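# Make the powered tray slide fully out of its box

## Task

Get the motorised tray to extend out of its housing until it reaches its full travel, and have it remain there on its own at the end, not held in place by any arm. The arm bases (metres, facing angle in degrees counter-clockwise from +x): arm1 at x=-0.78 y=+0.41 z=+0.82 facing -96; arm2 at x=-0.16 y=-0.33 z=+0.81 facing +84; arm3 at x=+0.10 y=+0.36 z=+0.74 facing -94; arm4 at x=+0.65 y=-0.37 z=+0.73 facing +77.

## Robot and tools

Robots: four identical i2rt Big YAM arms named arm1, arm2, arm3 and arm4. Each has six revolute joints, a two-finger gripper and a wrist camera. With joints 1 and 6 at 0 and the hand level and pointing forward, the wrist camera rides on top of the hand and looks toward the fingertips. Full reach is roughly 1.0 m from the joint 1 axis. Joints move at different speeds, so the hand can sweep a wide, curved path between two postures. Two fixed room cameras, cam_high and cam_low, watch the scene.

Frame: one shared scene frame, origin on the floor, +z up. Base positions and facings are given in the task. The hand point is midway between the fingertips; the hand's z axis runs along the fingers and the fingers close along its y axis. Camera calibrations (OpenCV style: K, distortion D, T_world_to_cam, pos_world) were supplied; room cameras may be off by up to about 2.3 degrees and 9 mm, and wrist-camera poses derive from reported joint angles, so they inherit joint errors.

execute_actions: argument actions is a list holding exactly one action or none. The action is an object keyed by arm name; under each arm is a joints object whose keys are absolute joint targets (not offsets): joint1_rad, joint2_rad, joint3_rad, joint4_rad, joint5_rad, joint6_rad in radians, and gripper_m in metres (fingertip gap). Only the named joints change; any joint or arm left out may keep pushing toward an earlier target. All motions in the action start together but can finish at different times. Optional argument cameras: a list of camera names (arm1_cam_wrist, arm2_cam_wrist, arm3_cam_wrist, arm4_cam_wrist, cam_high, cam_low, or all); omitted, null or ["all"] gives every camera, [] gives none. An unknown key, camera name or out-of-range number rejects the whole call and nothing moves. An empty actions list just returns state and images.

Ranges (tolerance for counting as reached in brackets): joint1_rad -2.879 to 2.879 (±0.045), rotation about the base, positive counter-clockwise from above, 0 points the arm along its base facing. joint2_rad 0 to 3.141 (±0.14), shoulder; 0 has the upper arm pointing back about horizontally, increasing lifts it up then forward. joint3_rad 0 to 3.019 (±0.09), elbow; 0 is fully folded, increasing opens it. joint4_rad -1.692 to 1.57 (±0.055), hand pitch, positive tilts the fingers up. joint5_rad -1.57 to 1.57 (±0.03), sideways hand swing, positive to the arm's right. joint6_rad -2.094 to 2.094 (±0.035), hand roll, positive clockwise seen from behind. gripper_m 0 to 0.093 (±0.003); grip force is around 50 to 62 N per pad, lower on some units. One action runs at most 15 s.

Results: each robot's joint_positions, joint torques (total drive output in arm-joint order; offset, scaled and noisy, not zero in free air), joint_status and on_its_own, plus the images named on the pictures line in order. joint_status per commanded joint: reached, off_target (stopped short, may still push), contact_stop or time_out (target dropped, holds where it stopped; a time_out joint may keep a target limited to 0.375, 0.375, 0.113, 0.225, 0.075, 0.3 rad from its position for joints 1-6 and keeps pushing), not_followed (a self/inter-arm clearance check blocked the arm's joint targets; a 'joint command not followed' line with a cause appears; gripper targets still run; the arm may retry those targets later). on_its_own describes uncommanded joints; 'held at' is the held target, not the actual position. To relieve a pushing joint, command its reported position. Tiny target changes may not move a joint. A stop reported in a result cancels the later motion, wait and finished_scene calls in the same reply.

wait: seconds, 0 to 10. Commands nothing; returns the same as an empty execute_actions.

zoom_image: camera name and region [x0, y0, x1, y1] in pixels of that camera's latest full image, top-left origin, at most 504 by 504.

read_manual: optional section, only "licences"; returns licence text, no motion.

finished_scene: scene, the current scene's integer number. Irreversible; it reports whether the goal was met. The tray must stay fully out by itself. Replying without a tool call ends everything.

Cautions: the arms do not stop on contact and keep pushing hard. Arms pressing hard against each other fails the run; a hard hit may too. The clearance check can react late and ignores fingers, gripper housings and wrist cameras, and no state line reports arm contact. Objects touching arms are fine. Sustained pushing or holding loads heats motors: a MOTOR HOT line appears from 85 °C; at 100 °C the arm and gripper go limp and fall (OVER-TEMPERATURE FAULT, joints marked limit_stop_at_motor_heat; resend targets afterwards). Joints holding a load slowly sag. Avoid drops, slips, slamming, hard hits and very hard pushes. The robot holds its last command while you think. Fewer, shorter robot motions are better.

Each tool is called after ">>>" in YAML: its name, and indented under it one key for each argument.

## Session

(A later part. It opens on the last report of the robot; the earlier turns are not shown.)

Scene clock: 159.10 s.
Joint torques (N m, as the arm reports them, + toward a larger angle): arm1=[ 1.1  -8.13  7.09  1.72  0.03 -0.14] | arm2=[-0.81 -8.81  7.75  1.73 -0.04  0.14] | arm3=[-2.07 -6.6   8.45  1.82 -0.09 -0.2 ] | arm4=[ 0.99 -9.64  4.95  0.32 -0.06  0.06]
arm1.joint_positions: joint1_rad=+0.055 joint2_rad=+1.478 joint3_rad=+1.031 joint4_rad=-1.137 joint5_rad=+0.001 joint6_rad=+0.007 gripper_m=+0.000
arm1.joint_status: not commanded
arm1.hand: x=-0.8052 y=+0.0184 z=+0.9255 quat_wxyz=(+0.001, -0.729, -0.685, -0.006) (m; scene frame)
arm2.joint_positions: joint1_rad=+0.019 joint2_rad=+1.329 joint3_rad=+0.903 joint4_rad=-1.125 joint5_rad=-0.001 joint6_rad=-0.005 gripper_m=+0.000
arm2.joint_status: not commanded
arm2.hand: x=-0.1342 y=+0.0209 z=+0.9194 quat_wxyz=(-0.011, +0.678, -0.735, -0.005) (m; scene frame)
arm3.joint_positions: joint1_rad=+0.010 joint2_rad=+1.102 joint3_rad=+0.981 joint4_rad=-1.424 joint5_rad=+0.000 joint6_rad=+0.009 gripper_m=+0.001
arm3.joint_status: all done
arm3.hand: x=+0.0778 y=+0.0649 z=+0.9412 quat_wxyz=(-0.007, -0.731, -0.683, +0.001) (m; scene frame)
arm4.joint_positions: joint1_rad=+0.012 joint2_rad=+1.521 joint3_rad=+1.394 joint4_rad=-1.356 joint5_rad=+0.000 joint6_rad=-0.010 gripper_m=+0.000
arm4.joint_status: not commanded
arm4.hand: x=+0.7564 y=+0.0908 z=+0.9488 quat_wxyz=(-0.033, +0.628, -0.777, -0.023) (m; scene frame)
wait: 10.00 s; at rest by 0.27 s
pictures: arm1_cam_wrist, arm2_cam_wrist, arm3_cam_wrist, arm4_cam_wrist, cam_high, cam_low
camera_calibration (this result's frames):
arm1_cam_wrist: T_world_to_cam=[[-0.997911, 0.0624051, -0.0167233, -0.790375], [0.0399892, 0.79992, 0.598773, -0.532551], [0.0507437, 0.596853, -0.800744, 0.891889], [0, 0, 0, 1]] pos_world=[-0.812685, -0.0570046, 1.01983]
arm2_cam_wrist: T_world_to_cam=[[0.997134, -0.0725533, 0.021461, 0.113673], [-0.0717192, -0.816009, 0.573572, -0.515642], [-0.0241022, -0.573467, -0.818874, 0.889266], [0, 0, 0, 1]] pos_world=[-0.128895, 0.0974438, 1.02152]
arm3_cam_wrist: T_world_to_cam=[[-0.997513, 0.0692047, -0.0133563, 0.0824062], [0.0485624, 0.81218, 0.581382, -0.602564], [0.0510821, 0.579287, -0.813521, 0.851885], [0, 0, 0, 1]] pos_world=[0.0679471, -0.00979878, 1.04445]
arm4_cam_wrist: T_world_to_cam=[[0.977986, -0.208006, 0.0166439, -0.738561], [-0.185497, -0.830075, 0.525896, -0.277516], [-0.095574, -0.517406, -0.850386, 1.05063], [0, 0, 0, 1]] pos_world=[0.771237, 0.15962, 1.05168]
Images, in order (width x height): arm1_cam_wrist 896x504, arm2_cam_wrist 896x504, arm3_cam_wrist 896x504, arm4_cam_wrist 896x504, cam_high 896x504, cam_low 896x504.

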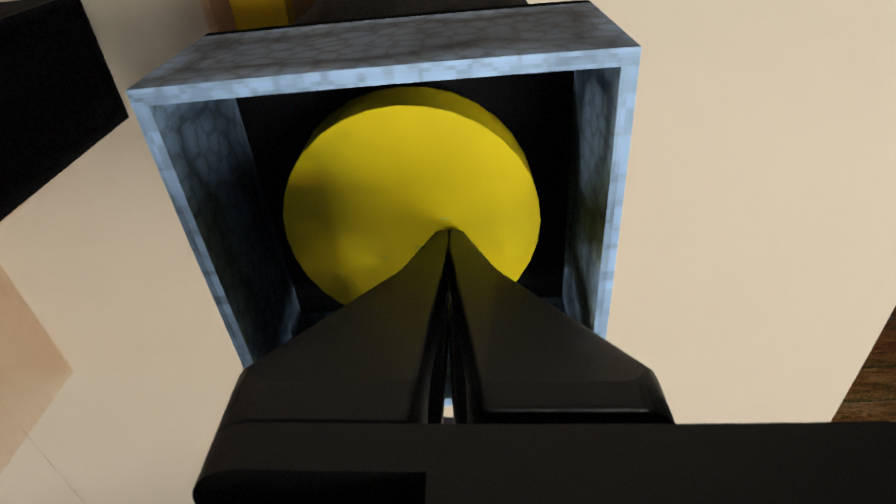

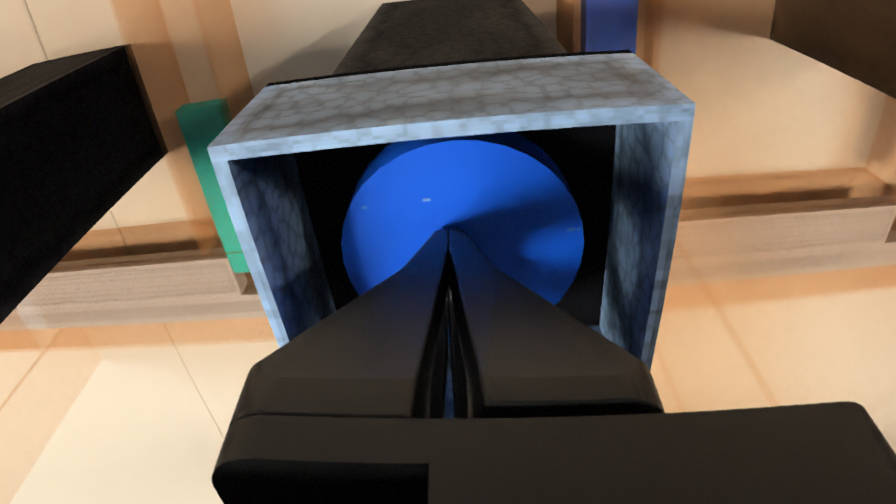

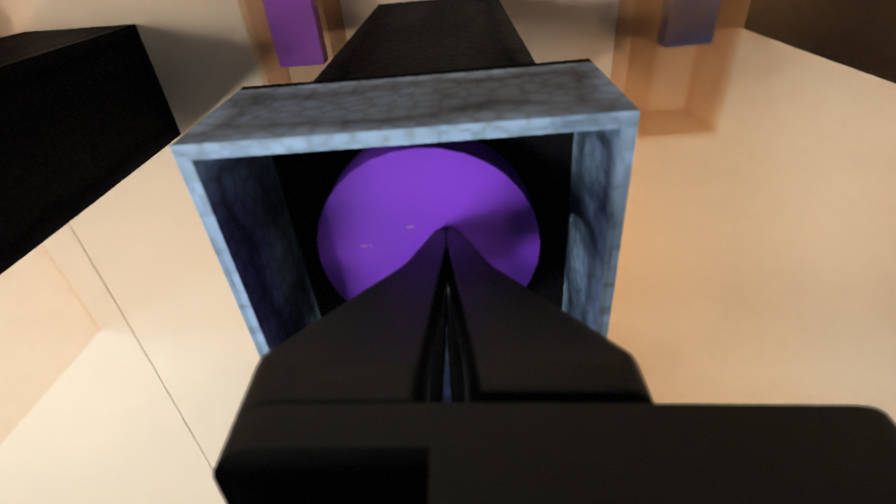

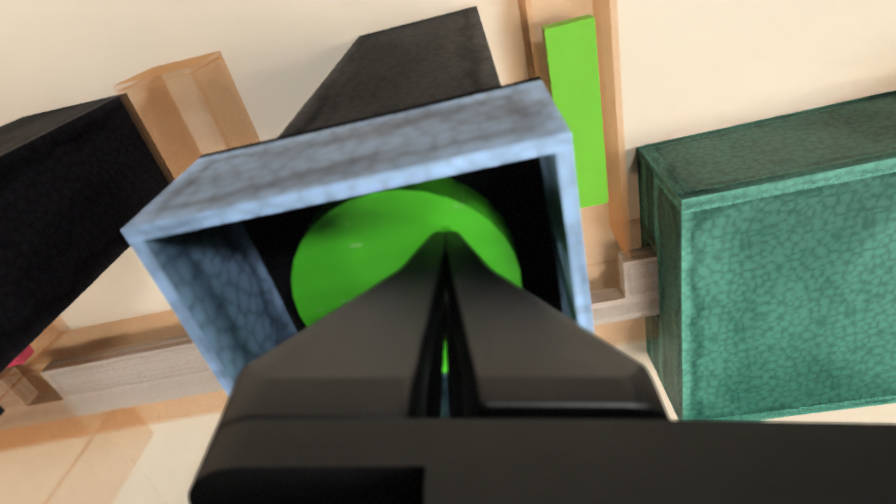

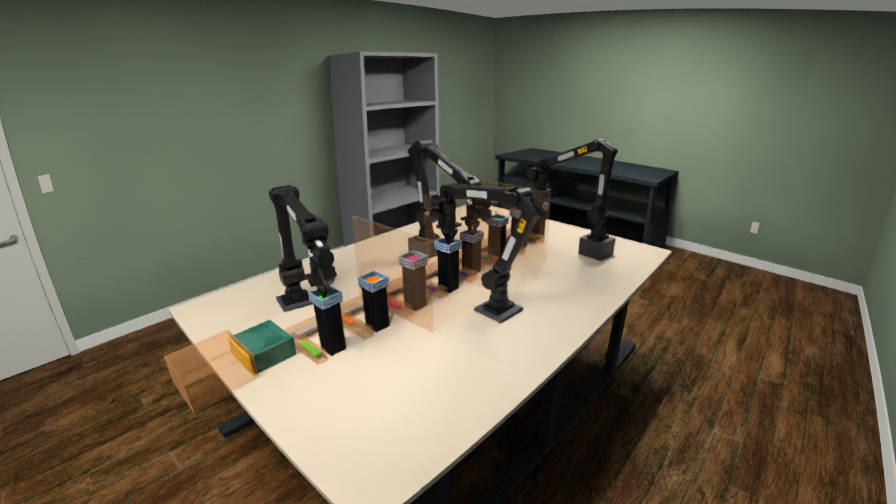

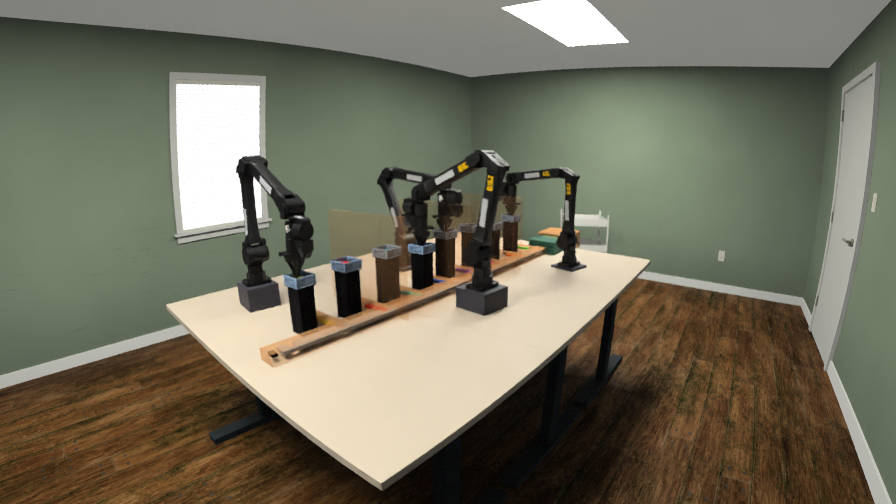

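>>> wait:
  seconds: 10

>>> wait:
  seconds: 10

Scene clock: 170.93 s.
Joint torques (N m, as the arm reports them, + toward a larger angle): arm1=[ 0.97 -8.21  7.08  1.73  0.04 -0.15] | arm2=[-0.74 -8.84  7.7   1.65 -0.01  0.17] | arm3=[-2.11 -6.6   8.47  1.84 -0.09 -0.2 ] | arm4=[ 0.99 -9.62  4.94  0.34 -0.06  0.06]
arm1.joint_positions: joint1_rad=+0.055 joint2_rad=+1.478 joint3_rad=+1.031 joint4_rad=-1.137 joint5_rad=+0.001 joint6_rad=+0.007 gripper_m=+0.000
arm1.joint_status: not commanded
arm1.hand: x=-0.8052 y=+0.0184 z=+0.9255 quat_wxyz=(+0.001, -0.729, -0.685, -0.006) (m; scene frame)
arm2.joint_positions: joint1_rad=+0.019 joint2_rad=+1.329 joint3_rad=+0.903 joint4_rad=-1.125 joint5_rad=-0.001 joint6_rad=-0.005 gripper_m=+0.000
arm2.joint_status: not commanded
arm2.hand: x=-0.1342 y=+0.0209 z=+0.9194 quat_wxyz=(-0.011, +0.678, -0.735, -0.005) (m; scene frame)
arm3.joint_positions: joint1_rad=+0.010 joint2_rad=+1.102 joint3_rad=+0.981 joint4_rad=-1.424 joint5_rad=+0.000 joint6_rad=+0.009 gripper_m=+0.001
arm3.joint_status: all done
arm3.hand: x=+0.0778 y=+0.0649 z=+0.9412 quat_wxyz=(-0.007, -0.731, -0.683, +0.001) (m; scene frame)
arm4.joint_positions: joint1_rad=+0.012 joint2_rad=+1.521 joint3_rad=+1.394 joint4_rad=-1.356 joint5_rad=+0.000 joint6_rad=-0.010 gripper_m=+0.000
arm4.joint_status: not commanded
arm4.hand: x=+0.7564 y=+0.0908 z=+0.9488 quat_wxyz=(-0.033, +0.628, -0.777, -0.023) (m; scene frame)
wait: 10.00 s; at rest from the start
pictures: arm1_cam_wrist, arm2_cam_wrist, arm3_cam_wrist, arm4_cam_wrist, cam_high, cam_low
camera_calibration (this result's frames):
arm1_cam_wrist: T_world_to_cam=[[-0.997911, 0.0624051, -0.0167233, -0.790375], [0.0399892, 0.79992, 0.598773, -0.532551], [0.0507437, 0.596853, -0.800744, 0.891889], [0, 0, 0, 1]] pos_world=[-0.812685, -0.0570046, 1.01983]
arm2_cam_wrist: T_world_to_cam=[[0.997134, -0.0725533, 0.021461, 0.113673], [-0.0717192, -0.816009, 0.573572, -0.515642], [-0.0241022, -0.573467, -0.818874, 0.889266], [0, 0, 0, 1]] pos_world=[-0.128895, 0.0974438, 1.02152]
arm3_cam_wrist: T_world_to_cam=[[-0.997513, 0.0692047, -0.0133563, 0.0824062], [0.0485624, 0.81218, 0.581382, -0.602564], [0.0510821, 0.579287, -0.813521, 0.851885], [0, 0, 0, 1]] pos_world=[0.0679471, -0.00979878, 1.04445]
arm4_cam_wrist: T_world_to_cam=[[0.977986, -0.208006, 0.0166439, -0.738561], [-0.185497, -0.830075, 0.525896, -0.277516], [-0.095574, -0.517406, -0.850386, 1.05063], [0, 0, 0, 1]] pos_world=[0.771237, 0.15962, 1.05168]
Images, in order (width x height): arm1_cam_wrist 896x504, arm2_cam_wrist 896x504, arm3_cam_wrist 896x504, arm4_cam_wrist 896x504, cam_high 896x504, cam_low 896x504.

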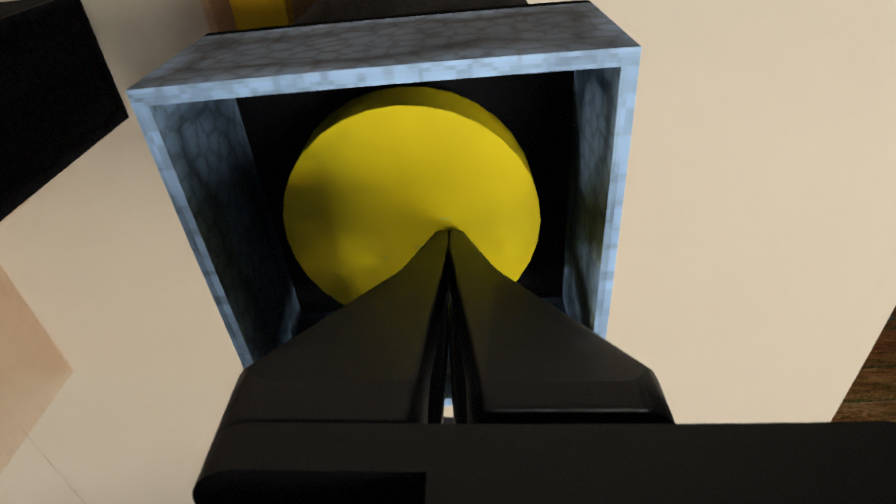

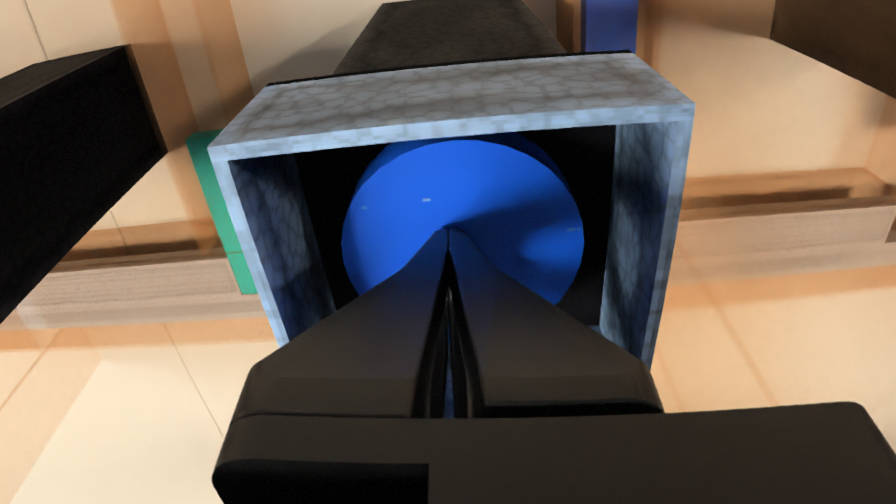

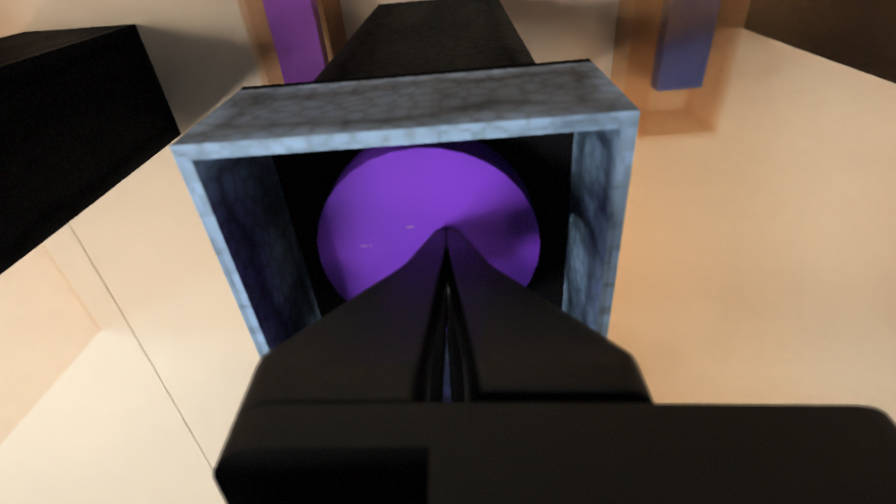

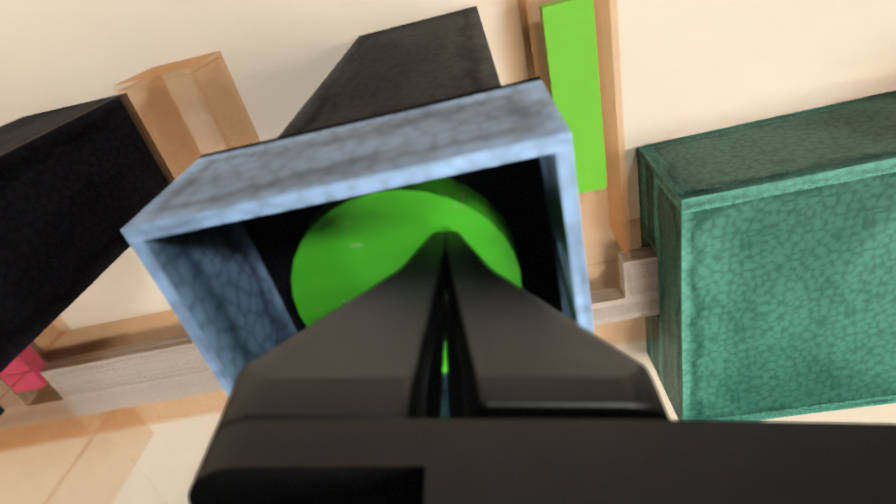

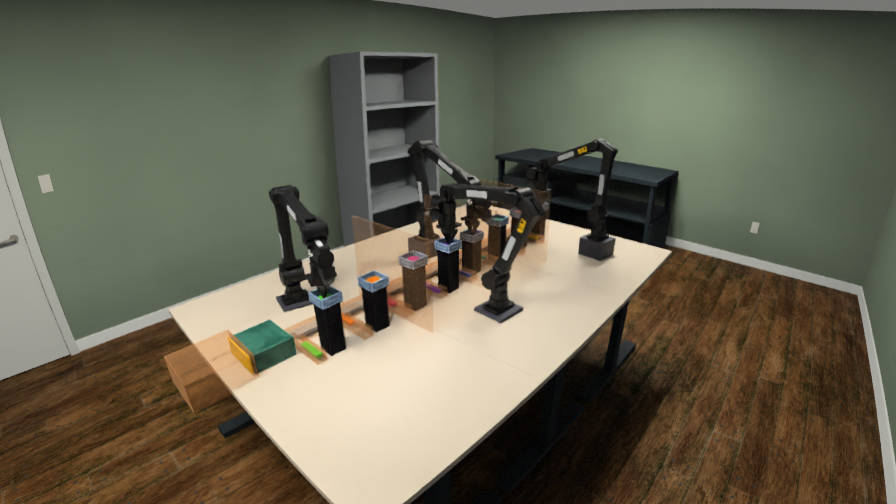

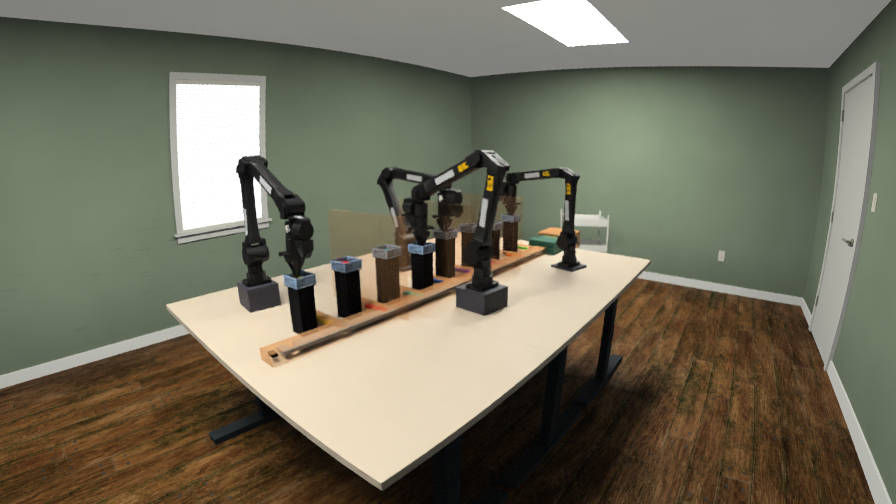

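Scene clock: 180.93 s.
Joint torques (N m, as the arm reports them, + toward a larger angle): arm1=[ 1.07 -8.19  7.06  1.7   0.05 -0.14] | arm2=[-1.07 -8.61  7.77  1.56 -0.01  0.17] | arm3=[-2.04 -6.49  8.43  1.81 -0.09 -0.2 ] | arm4=[ 0.98 -9.6   4.95  0.33 -0.06  0.06]
arm1.joint_positions: joint1_rad=+0.055 joint2_rad=+1.478 joint3_rad=+1.031 joint4_rad=-1.137 joint5_rad=+0.001 joint6_rad=+0.007 gripper_m=+0.000
arm1.joint_status: not commanded
arm1.hand: x=-0.8052 y=+0.0184 z=+0.9255 quat_wxyz=(+0.001, -0.729, -0.685, -0.006) (m; scene frame)
arm2.joint_positions: joint1_rad=+0.019 joint2_rad=+1.329 joint3_rad=+0.903 joint4_rad=-1.125 joint5_rad=-0.001 joint6_rad=-0.005 gripper_m=+0.000
arm2.joint_status: not commanded
arm2.hand: x=-0.1342 y=+0.0209 z=+0.9194 quat_wxyz=(-0.011, +0.678, -0.735, -0.005) (m; scene frame)
arm3.joint_positions: joint1_rad=+0.010 joint2_rad=+1.102 joint3_rad=+0.981 joint4_rad=-1.424 joint5_rad=+0.000 joint6_rad=+0.009 gripper_m=+0.001
arm3.joint_status: all done
arm3.hand: x=+0.0778 y=+0.0649 z=+0.9412 quat_wxyz=(-0.007, -0.731, -0.683, +0.001) (m; scene frame)
arm4.joint_positions: joint1_rad=+0.012 joint2_rad=+1.521 joint3_rad=+1.394 joint4_rad=-1.356 joint5_rad=+0.000 joint6_rad=-0.010 gripper_m=+0.000
arm4.joint_status: not commanded
arm4.hand: x=+0.7564 y=+0.0908 z=+0.9488 quat_wxyz=(-0.033, +0.628, -0.777, -0.023) (m; scene frame)
wait: 10.00 s; at rest by 0.27 s
pictures: arm1_cam_wrist, arm2_cam_wrist, arm3_cam_wrist, arm4_cam_wrist, cam_high, cam_low
camera_calibration (this result's frames):
arm1_cam_wrist: T_world_to_cam=[[-0.997911, 0.0624051, -0.0167233, -0.790375], [0.0399892, 0.79992, 0.598773, -0.532551], [0.0507437, 0.596853, -0.800744, 0.891889], [0, 0, 0, 1]] pos_world=[-0.812685, -0.0570046, 1.01983]
arm2_cam_wrist: T_world_to_cam=[[0.997134, -0.0725533, 0.021461, 0.113673], [-0.0717192, -0.816009, 0.573572, -0.515642], [-0.0241022, -0.573467, -0.818874, 0.889266], [0, 0, 0, 1]] pos_world=[-0.128895, 0.0974438, 1.02152]
arm3_cam_wrist: T_world_to_cam=[[-0.997513, 0.0692047, -0.0133563, 0.0824062], [0.0485624, 0.81218, 0.581382, -0.602564], [0.0510821, 0.579287, -0.813521, 0.851885], [0, 0, 0, 1]] pos_world=[0.0679471, -0.00979878, 1.04445]
arm4_cam_wrist: T_world_to_cam=[[0.977986, -0.208006, 0.0166439, -0.738561], [-0.185497, -0.830075, 0.525896, -0.277516], [-0.095574, -0.517406, -0.850386, 1.05063], [0, 0, 0, 1]] pos_world=[0.771237, 0.15962, 1.05168]
Images, in order (width x height): arm1_cam_wrist 896x504, arm2_cam_wrist 896x504, arm3_cam_wrist 896x504, arm4_cam_wrist 896x504, cam_high 896x504, cam_low 896x504.

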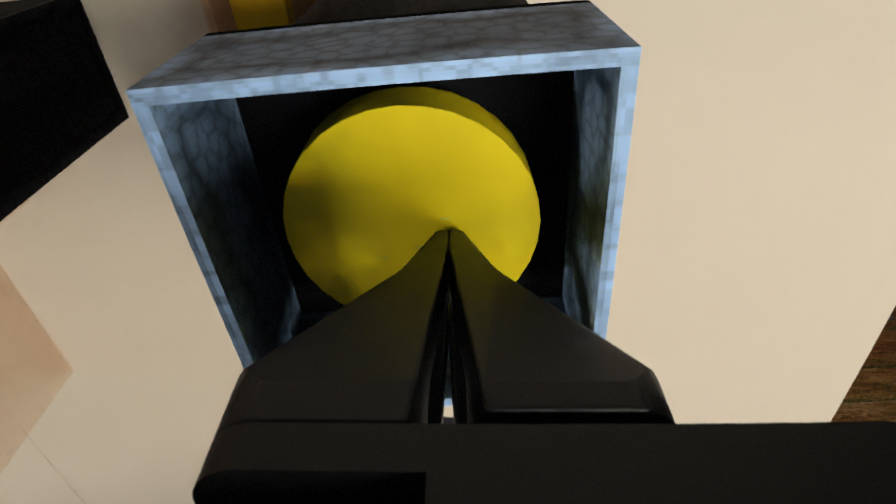

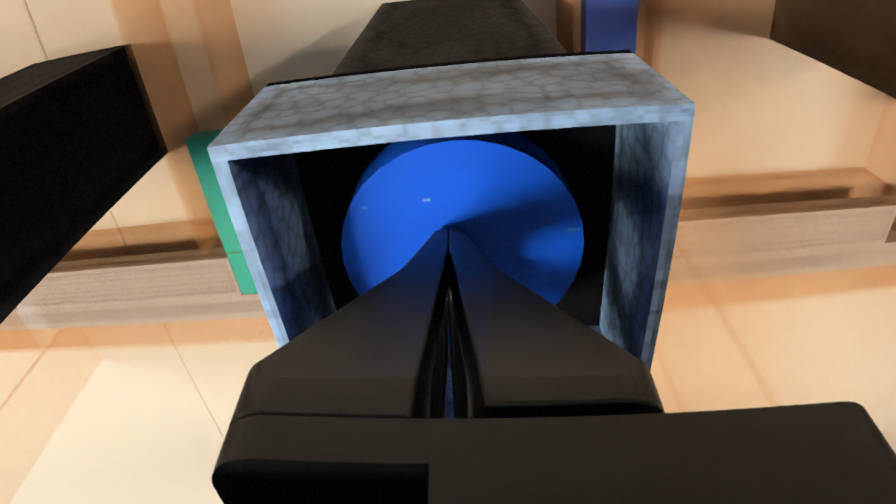

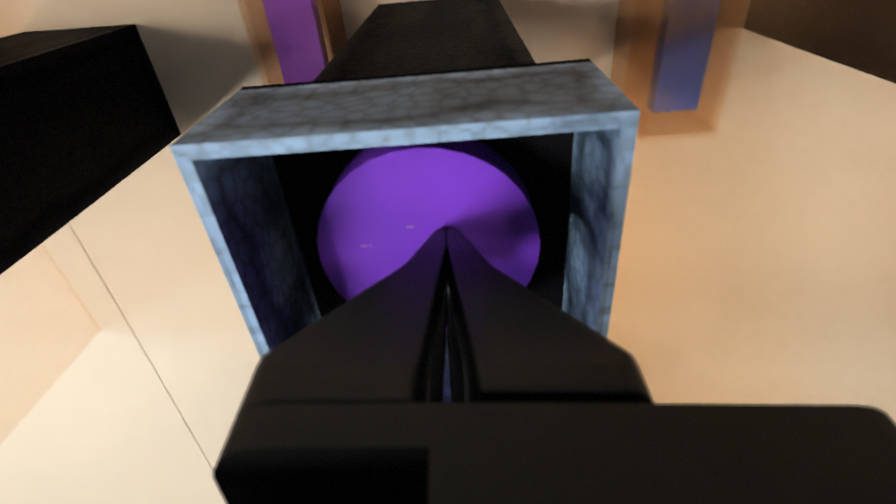

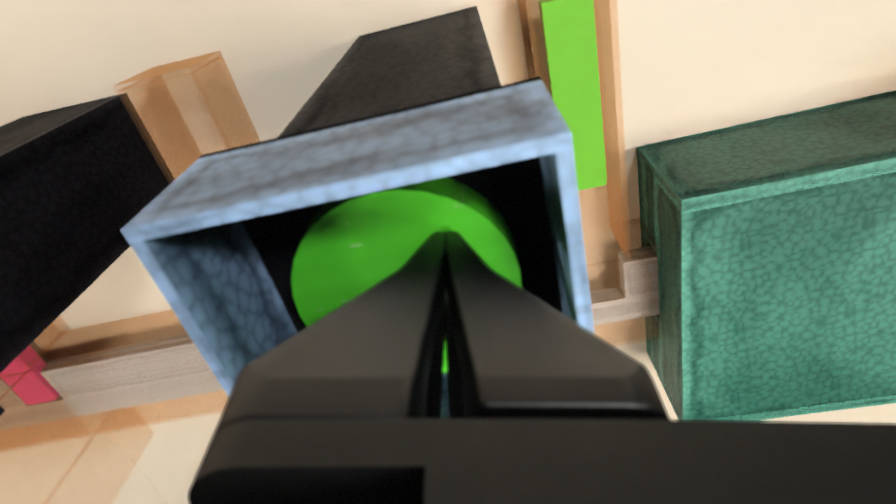

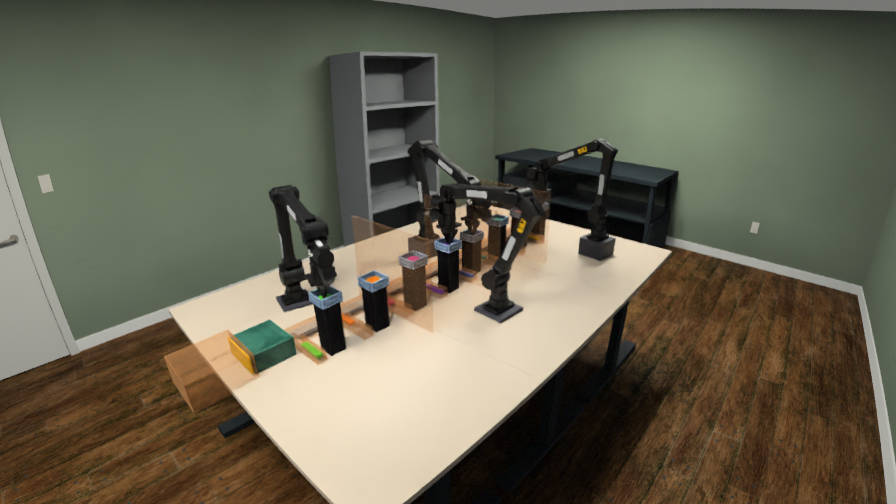

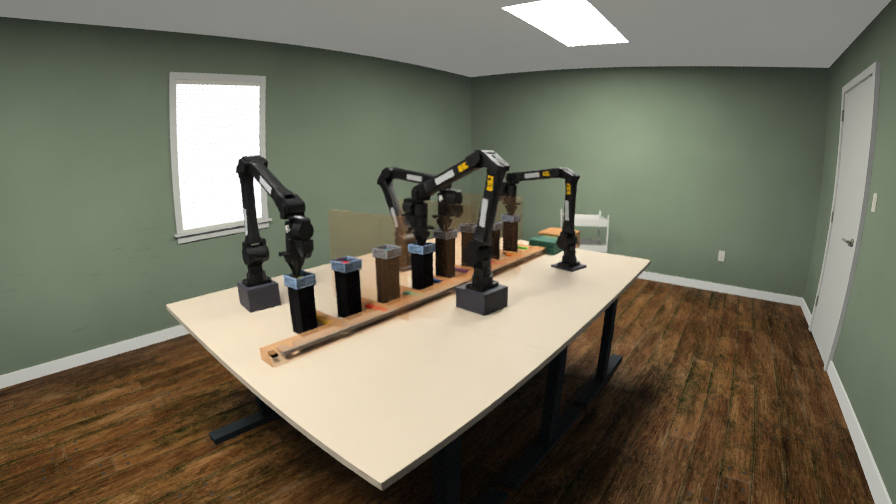

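>>> zoom_image:
  camera: "cam_low"
  region: [296, 296, 366, 336]

Region (296, 296, 366, 336) of cam_low's 896x504 image, scaled by 7.200, with more detail than that image has; it fills the top 288 rows of this view, and the rest is white.

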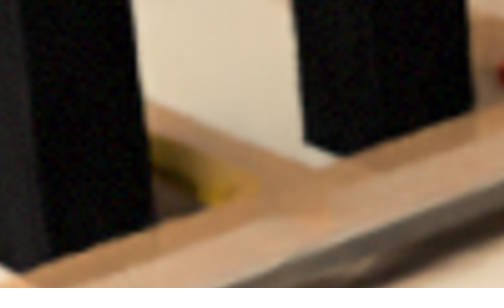

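>>> execute_actions:
  actions:
    - {"arm1": {"joints": {"joint1_rad": 0.060, "joint2_rad": 1.397, "joint3_rad": 1.134, "joint4_rad": -1.307}}, "arm4": {"joints": {"joint1_rad": 0.018, "joint2_rad": 1.577, "joint3_rad": 1.582, "joint4_rad": -1.576}}}
  cameras: []

>>> execute_actions:
  actions:
    - {"arm1": {"joints": {"joint1_rad": 0.571, "joint2_rad": 1.50, "joint3_rad": 1.27, "joint4_rad": -1.34}}, "arm4": {"joints": {"joint1_rad": 0.502, "joint2_rad": 1.548, "joint3_rad": 1.535, "joint4_rad": -1.558}}}
  cameras: []

>>> execute_actions:
  actions:
    - {"arm1": {"joints": {"joint1_rad": 0.571, "joint2_rad": 1.583, "joint3_rad": 1.157, "joint4_rad": -1.145}}, "arm4": {"joints": {"joint1_rad": 0.502, "joint2_rad": 1.586, "joint3_rad": 1.396, "joint4_rad": -1.380}}}
  cameras: ["arm1_cam_wrist", "arm4_cam_wrist"]

Scene clock: 183.93 s.
Joint torques (N m, as the arm reports them, + toward a larger angle): arm1=[ 0.88 -7.99  9.85  0.43  0.04 -0.14] | arm2=[-0.55 -9.02  7.68  1.73 -0.02  0.17] | arm3=[-2.11 -6.52  8.46  1.82 -0.08 -0.21] | arm4=[  0.97 -12.58  15.17  -0.52  -0.06   0.06]
arm1.joint_positions: joint1_rad=+0.055 joint2_rad=+1.393 joint3_rad=+1.091 joint4_rad=-1.298 joint5_rad=+0.001 joint6_rad=+0.007 gripper_m=+0.000
arm1.joint_status: all done
arm1.hand: x=-0.8047 y=+0.0351 z=+0.9782 quat_wxyz=(+0.007, -0.729, -0.684, -0.012) (m; scene frame)
arm2.joint_positions: joint1_rad=+0.019 joint2_rad=+1.329 joint3_rad=+0.903 joint4_rad=-1.125 joint5_rad=-0.001 joint6_rad=-0.005 gripper_m=+0.000
arm2.joint_status: not commanded
arm2.hand: x=-0.1342 y=+0.0209 z=+0.9194 quat_wxyz=(-0.011, +0.678, -0.735, -0.005) (m; scene frame)
arm3.joint_positions: joint1_rad=+0.010 joint2_rad=+1.102 joint3_rad=+0.981 joint4_rad=-1.424 joint5_rad=+0.000 joint6_rad=+0.009 gripper_m=+0.001
arm3.joint_status: not commanded
arm3.hand: x=+0.0778 y=+0.0649 z=+0.9412 quat_wxyz=(-0.007, -0.731, -0.683, +0.001) (m; scene frame)
arm4.joint_positions: joint1_rad=+0.012 joint2_rad=+1.565 joint3_rad=+1.515 joint4_rad=-1.565 joint5_rad=+0.000 joint6_rad=-0.010 gripper_m=+0.000
arm4.joint_status: all done
arm4.hand: x=+0.7534 y=+0.0784 z=+0.9753 quat_wxyz=(+0.019, +0.628, -0.778, +0.018) (m; scene frame)
pictures: none
No camera images: the call's "cameras" was empty. Leave "cameras" out to get every camera's image.

Scene clock: 185.27 s.
Joint torques (N m, as the arm reports them, + toward a larger angle): arm1=[-0.14 -9.62 10.07  0.55  0.04 -0.15] | arm2=[-1.04 -8.86  7.72  1.71  0.    0.14] | arm3=[-2.03 -6.57  8.45  1.82 -0.09 -0.19] | arm4=[  0.18 -15.39  11.12   0.11  -0.04   0.06]
arm1.joint_positions: joint1_rad=+0.577 joint2_rad=+1.500 joint3_rad=+1.224 joint4_rad=-1.334 joint5_rad=+0.001 joint6_rad=+0.007 gripper_m=+0.000
arm1.joint_status: all done
arm1.hand: x=-0.5942 y=+0.0378 z=+0.9868 quat_wxyz=(+0.013, -0.527, -0.850, -0.010) (m; scene frame)
arm2.joint_positions: joint1_rad=+0.019 joint2_rad=+1.329 joint3_rad=+0.903 joint4_rad=-1.125 joint5_rad=-0.001 joint6_rad=-0.005 gripper_m=+0.000
arm2.joint_status: not commanded
arm2.hand: x=-0.1342 y=+0.0209 z=+0.9194 quat_wxyz=(-0.011, +0.678, -0.735, -0.005) (m; scene frame)
arm3.joint_positions: joint1_rad=+0.010 joint2_rad=+1.102 joint3_rad=+0.981 joint4_rad=-1.424 joint5_rad=+0.000 joint6_rad=+0.009 gripper_m=+0.001
arm3.joint_status: not commanded
arm3.hand: x=+0.0778 y=+0.0649 z=+0.9412 quat_wxyz=(-0.007, -0.731, -0.683, +0.001) (m; scene frame)
arm4.joint_positions: joint1_rad=+0.508 joint2_rad=+1.565 joint3_rad=+1.515 joint4_rad=-1.565 joint5_rad=+0.000 joint6_rad=-0.010 gripper_m=+0.000
arm4.joint_status: all done
arm4.hand: x=+0.5284 y=+0.0728 z=+0.9746 quat_wxyz=(+0.016, +0.800, -0.599, +0.021) (m; scene frame)
pictures: none
No camera images: the call's "cameras" was empty. Leave "cameras" out to get every camera's image.

Scene clock: 186.20 s.
Joint torques (N m, as the arm reports them, + toward a larger angle): arm1=[-0.18 -9.06  6.98  1.76  0.03 -0.16] | arm2=[-1.   -8.58  7.63  1.63 -0.02  0.16] | arm3=[-2.08 -6.59  8.46  1.81 -0.09 -0.2 ] | arm4=[  0.13 -12.26   8.3    0.92  -0.04   0.06]
arm1.joint_positions: joint1_rad=+0.577 joint2_rad=+1.568 joint3_rad=+1.157 joint4_rad=-1.166 joint5_rad=+0.001 joint6_rad=+0.007 gripper_m=+0.000
arm1.joint_status: all done
arm1.hand: x=-0.5864 y=+0.0229 z=+0.9347 quat_wxyz=(-0.001, -0.527, -0.850, -0.002) (m; scene frame)
arm2.joint_positions: joint1_rad=+0.019 joint2_rad=+1.329 joint3_rad=+0.903 joint4_rad=-1.125 joint5_rad=-0.001 joint6_rad=-0.005 gripper_m=+0.000
arm2.joint_status: not commanded
arm2.hand: x=-0.1342 y=+0.0209 z=+0.9194 quat_wxyz=(-0.011, +0.678, -0.735, -0.005) (m; scene frame)
arm3.joint_positions: joint1_rad=+0.010 joint2_rad=+1.102 joint3_rad=+0.981 joint4_rad=-1.424 joint5_rad=+0.000 joint6_rad=+0.009 gripper_m=+0.001
arm3.joint_status: not commanded
arm3.hand: x=+0.0778 y=+0.0649 z=+0.9412 quat_wxyz=(-0.007, -0.731, -0.683, +0.001) (m; scene frame)
arm4.joint_positions: joint1_rad=+0.508 joint2_rad=+1.569 joint3_rad=+1.408 joint4_rad=-1.407 joint5_rad=+0.000 joint6_rad=-0.010 gripper_m=+0.000
arm4.joint_status: all done
arm4.hand: x=+0.5262 y=+0.0807 z=+0.9317 quat_wxyz=(+0.002, +0.800, -0.600, +0.003) (m; scene frame)
pictures: arm1_cam_wrist, arm4_cam_wrist
camera_calibration (this result's frames):
arm1_cam_wrist: T_world_to_cam=[[-0.895673, -0.444475, -0.0145508, -0.502627], [-0.366134, 0.718446, 0.591422, -0.7798], [-0.252418, 0.535049, -0.806231, 0.714218], [0, 0, 0, 1]] pos_world=[-0.55542, -0.0453011, 1.0297]
arm4_cam_wrist: T_world_to_cam=[[0.958852, 0.283696, 0.0109292, -0.539536], [0.221381, -0.771227, 0.596824, -0.604548], [0.177746, -0.569846, -0.802298, 0.824512], [0, 0, 0, 1]] pos_world=[0.504618, 0.156665, 1.02821]
Images, in order (width x height): arm1_cam_wrist 896x504, arm4_cam_wrist 896x504.

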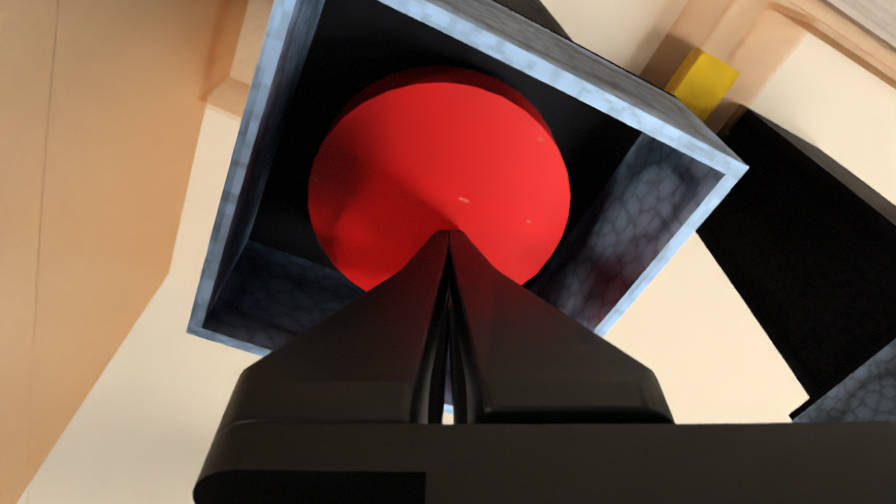

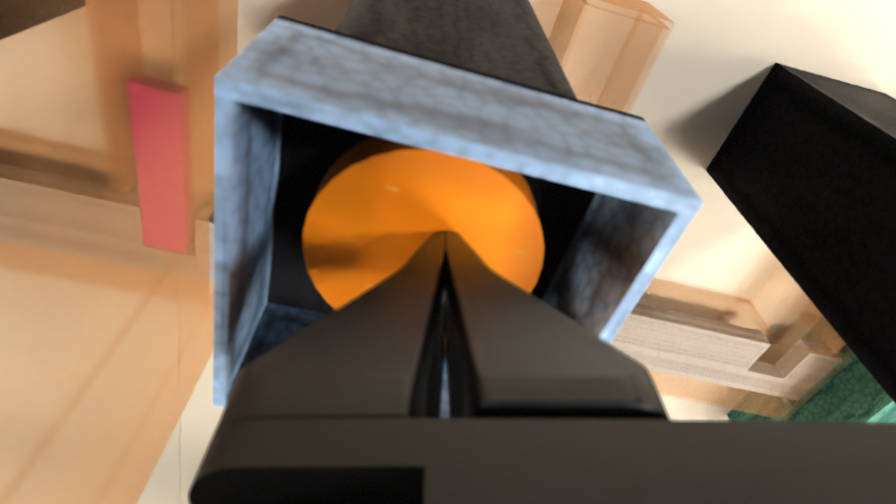

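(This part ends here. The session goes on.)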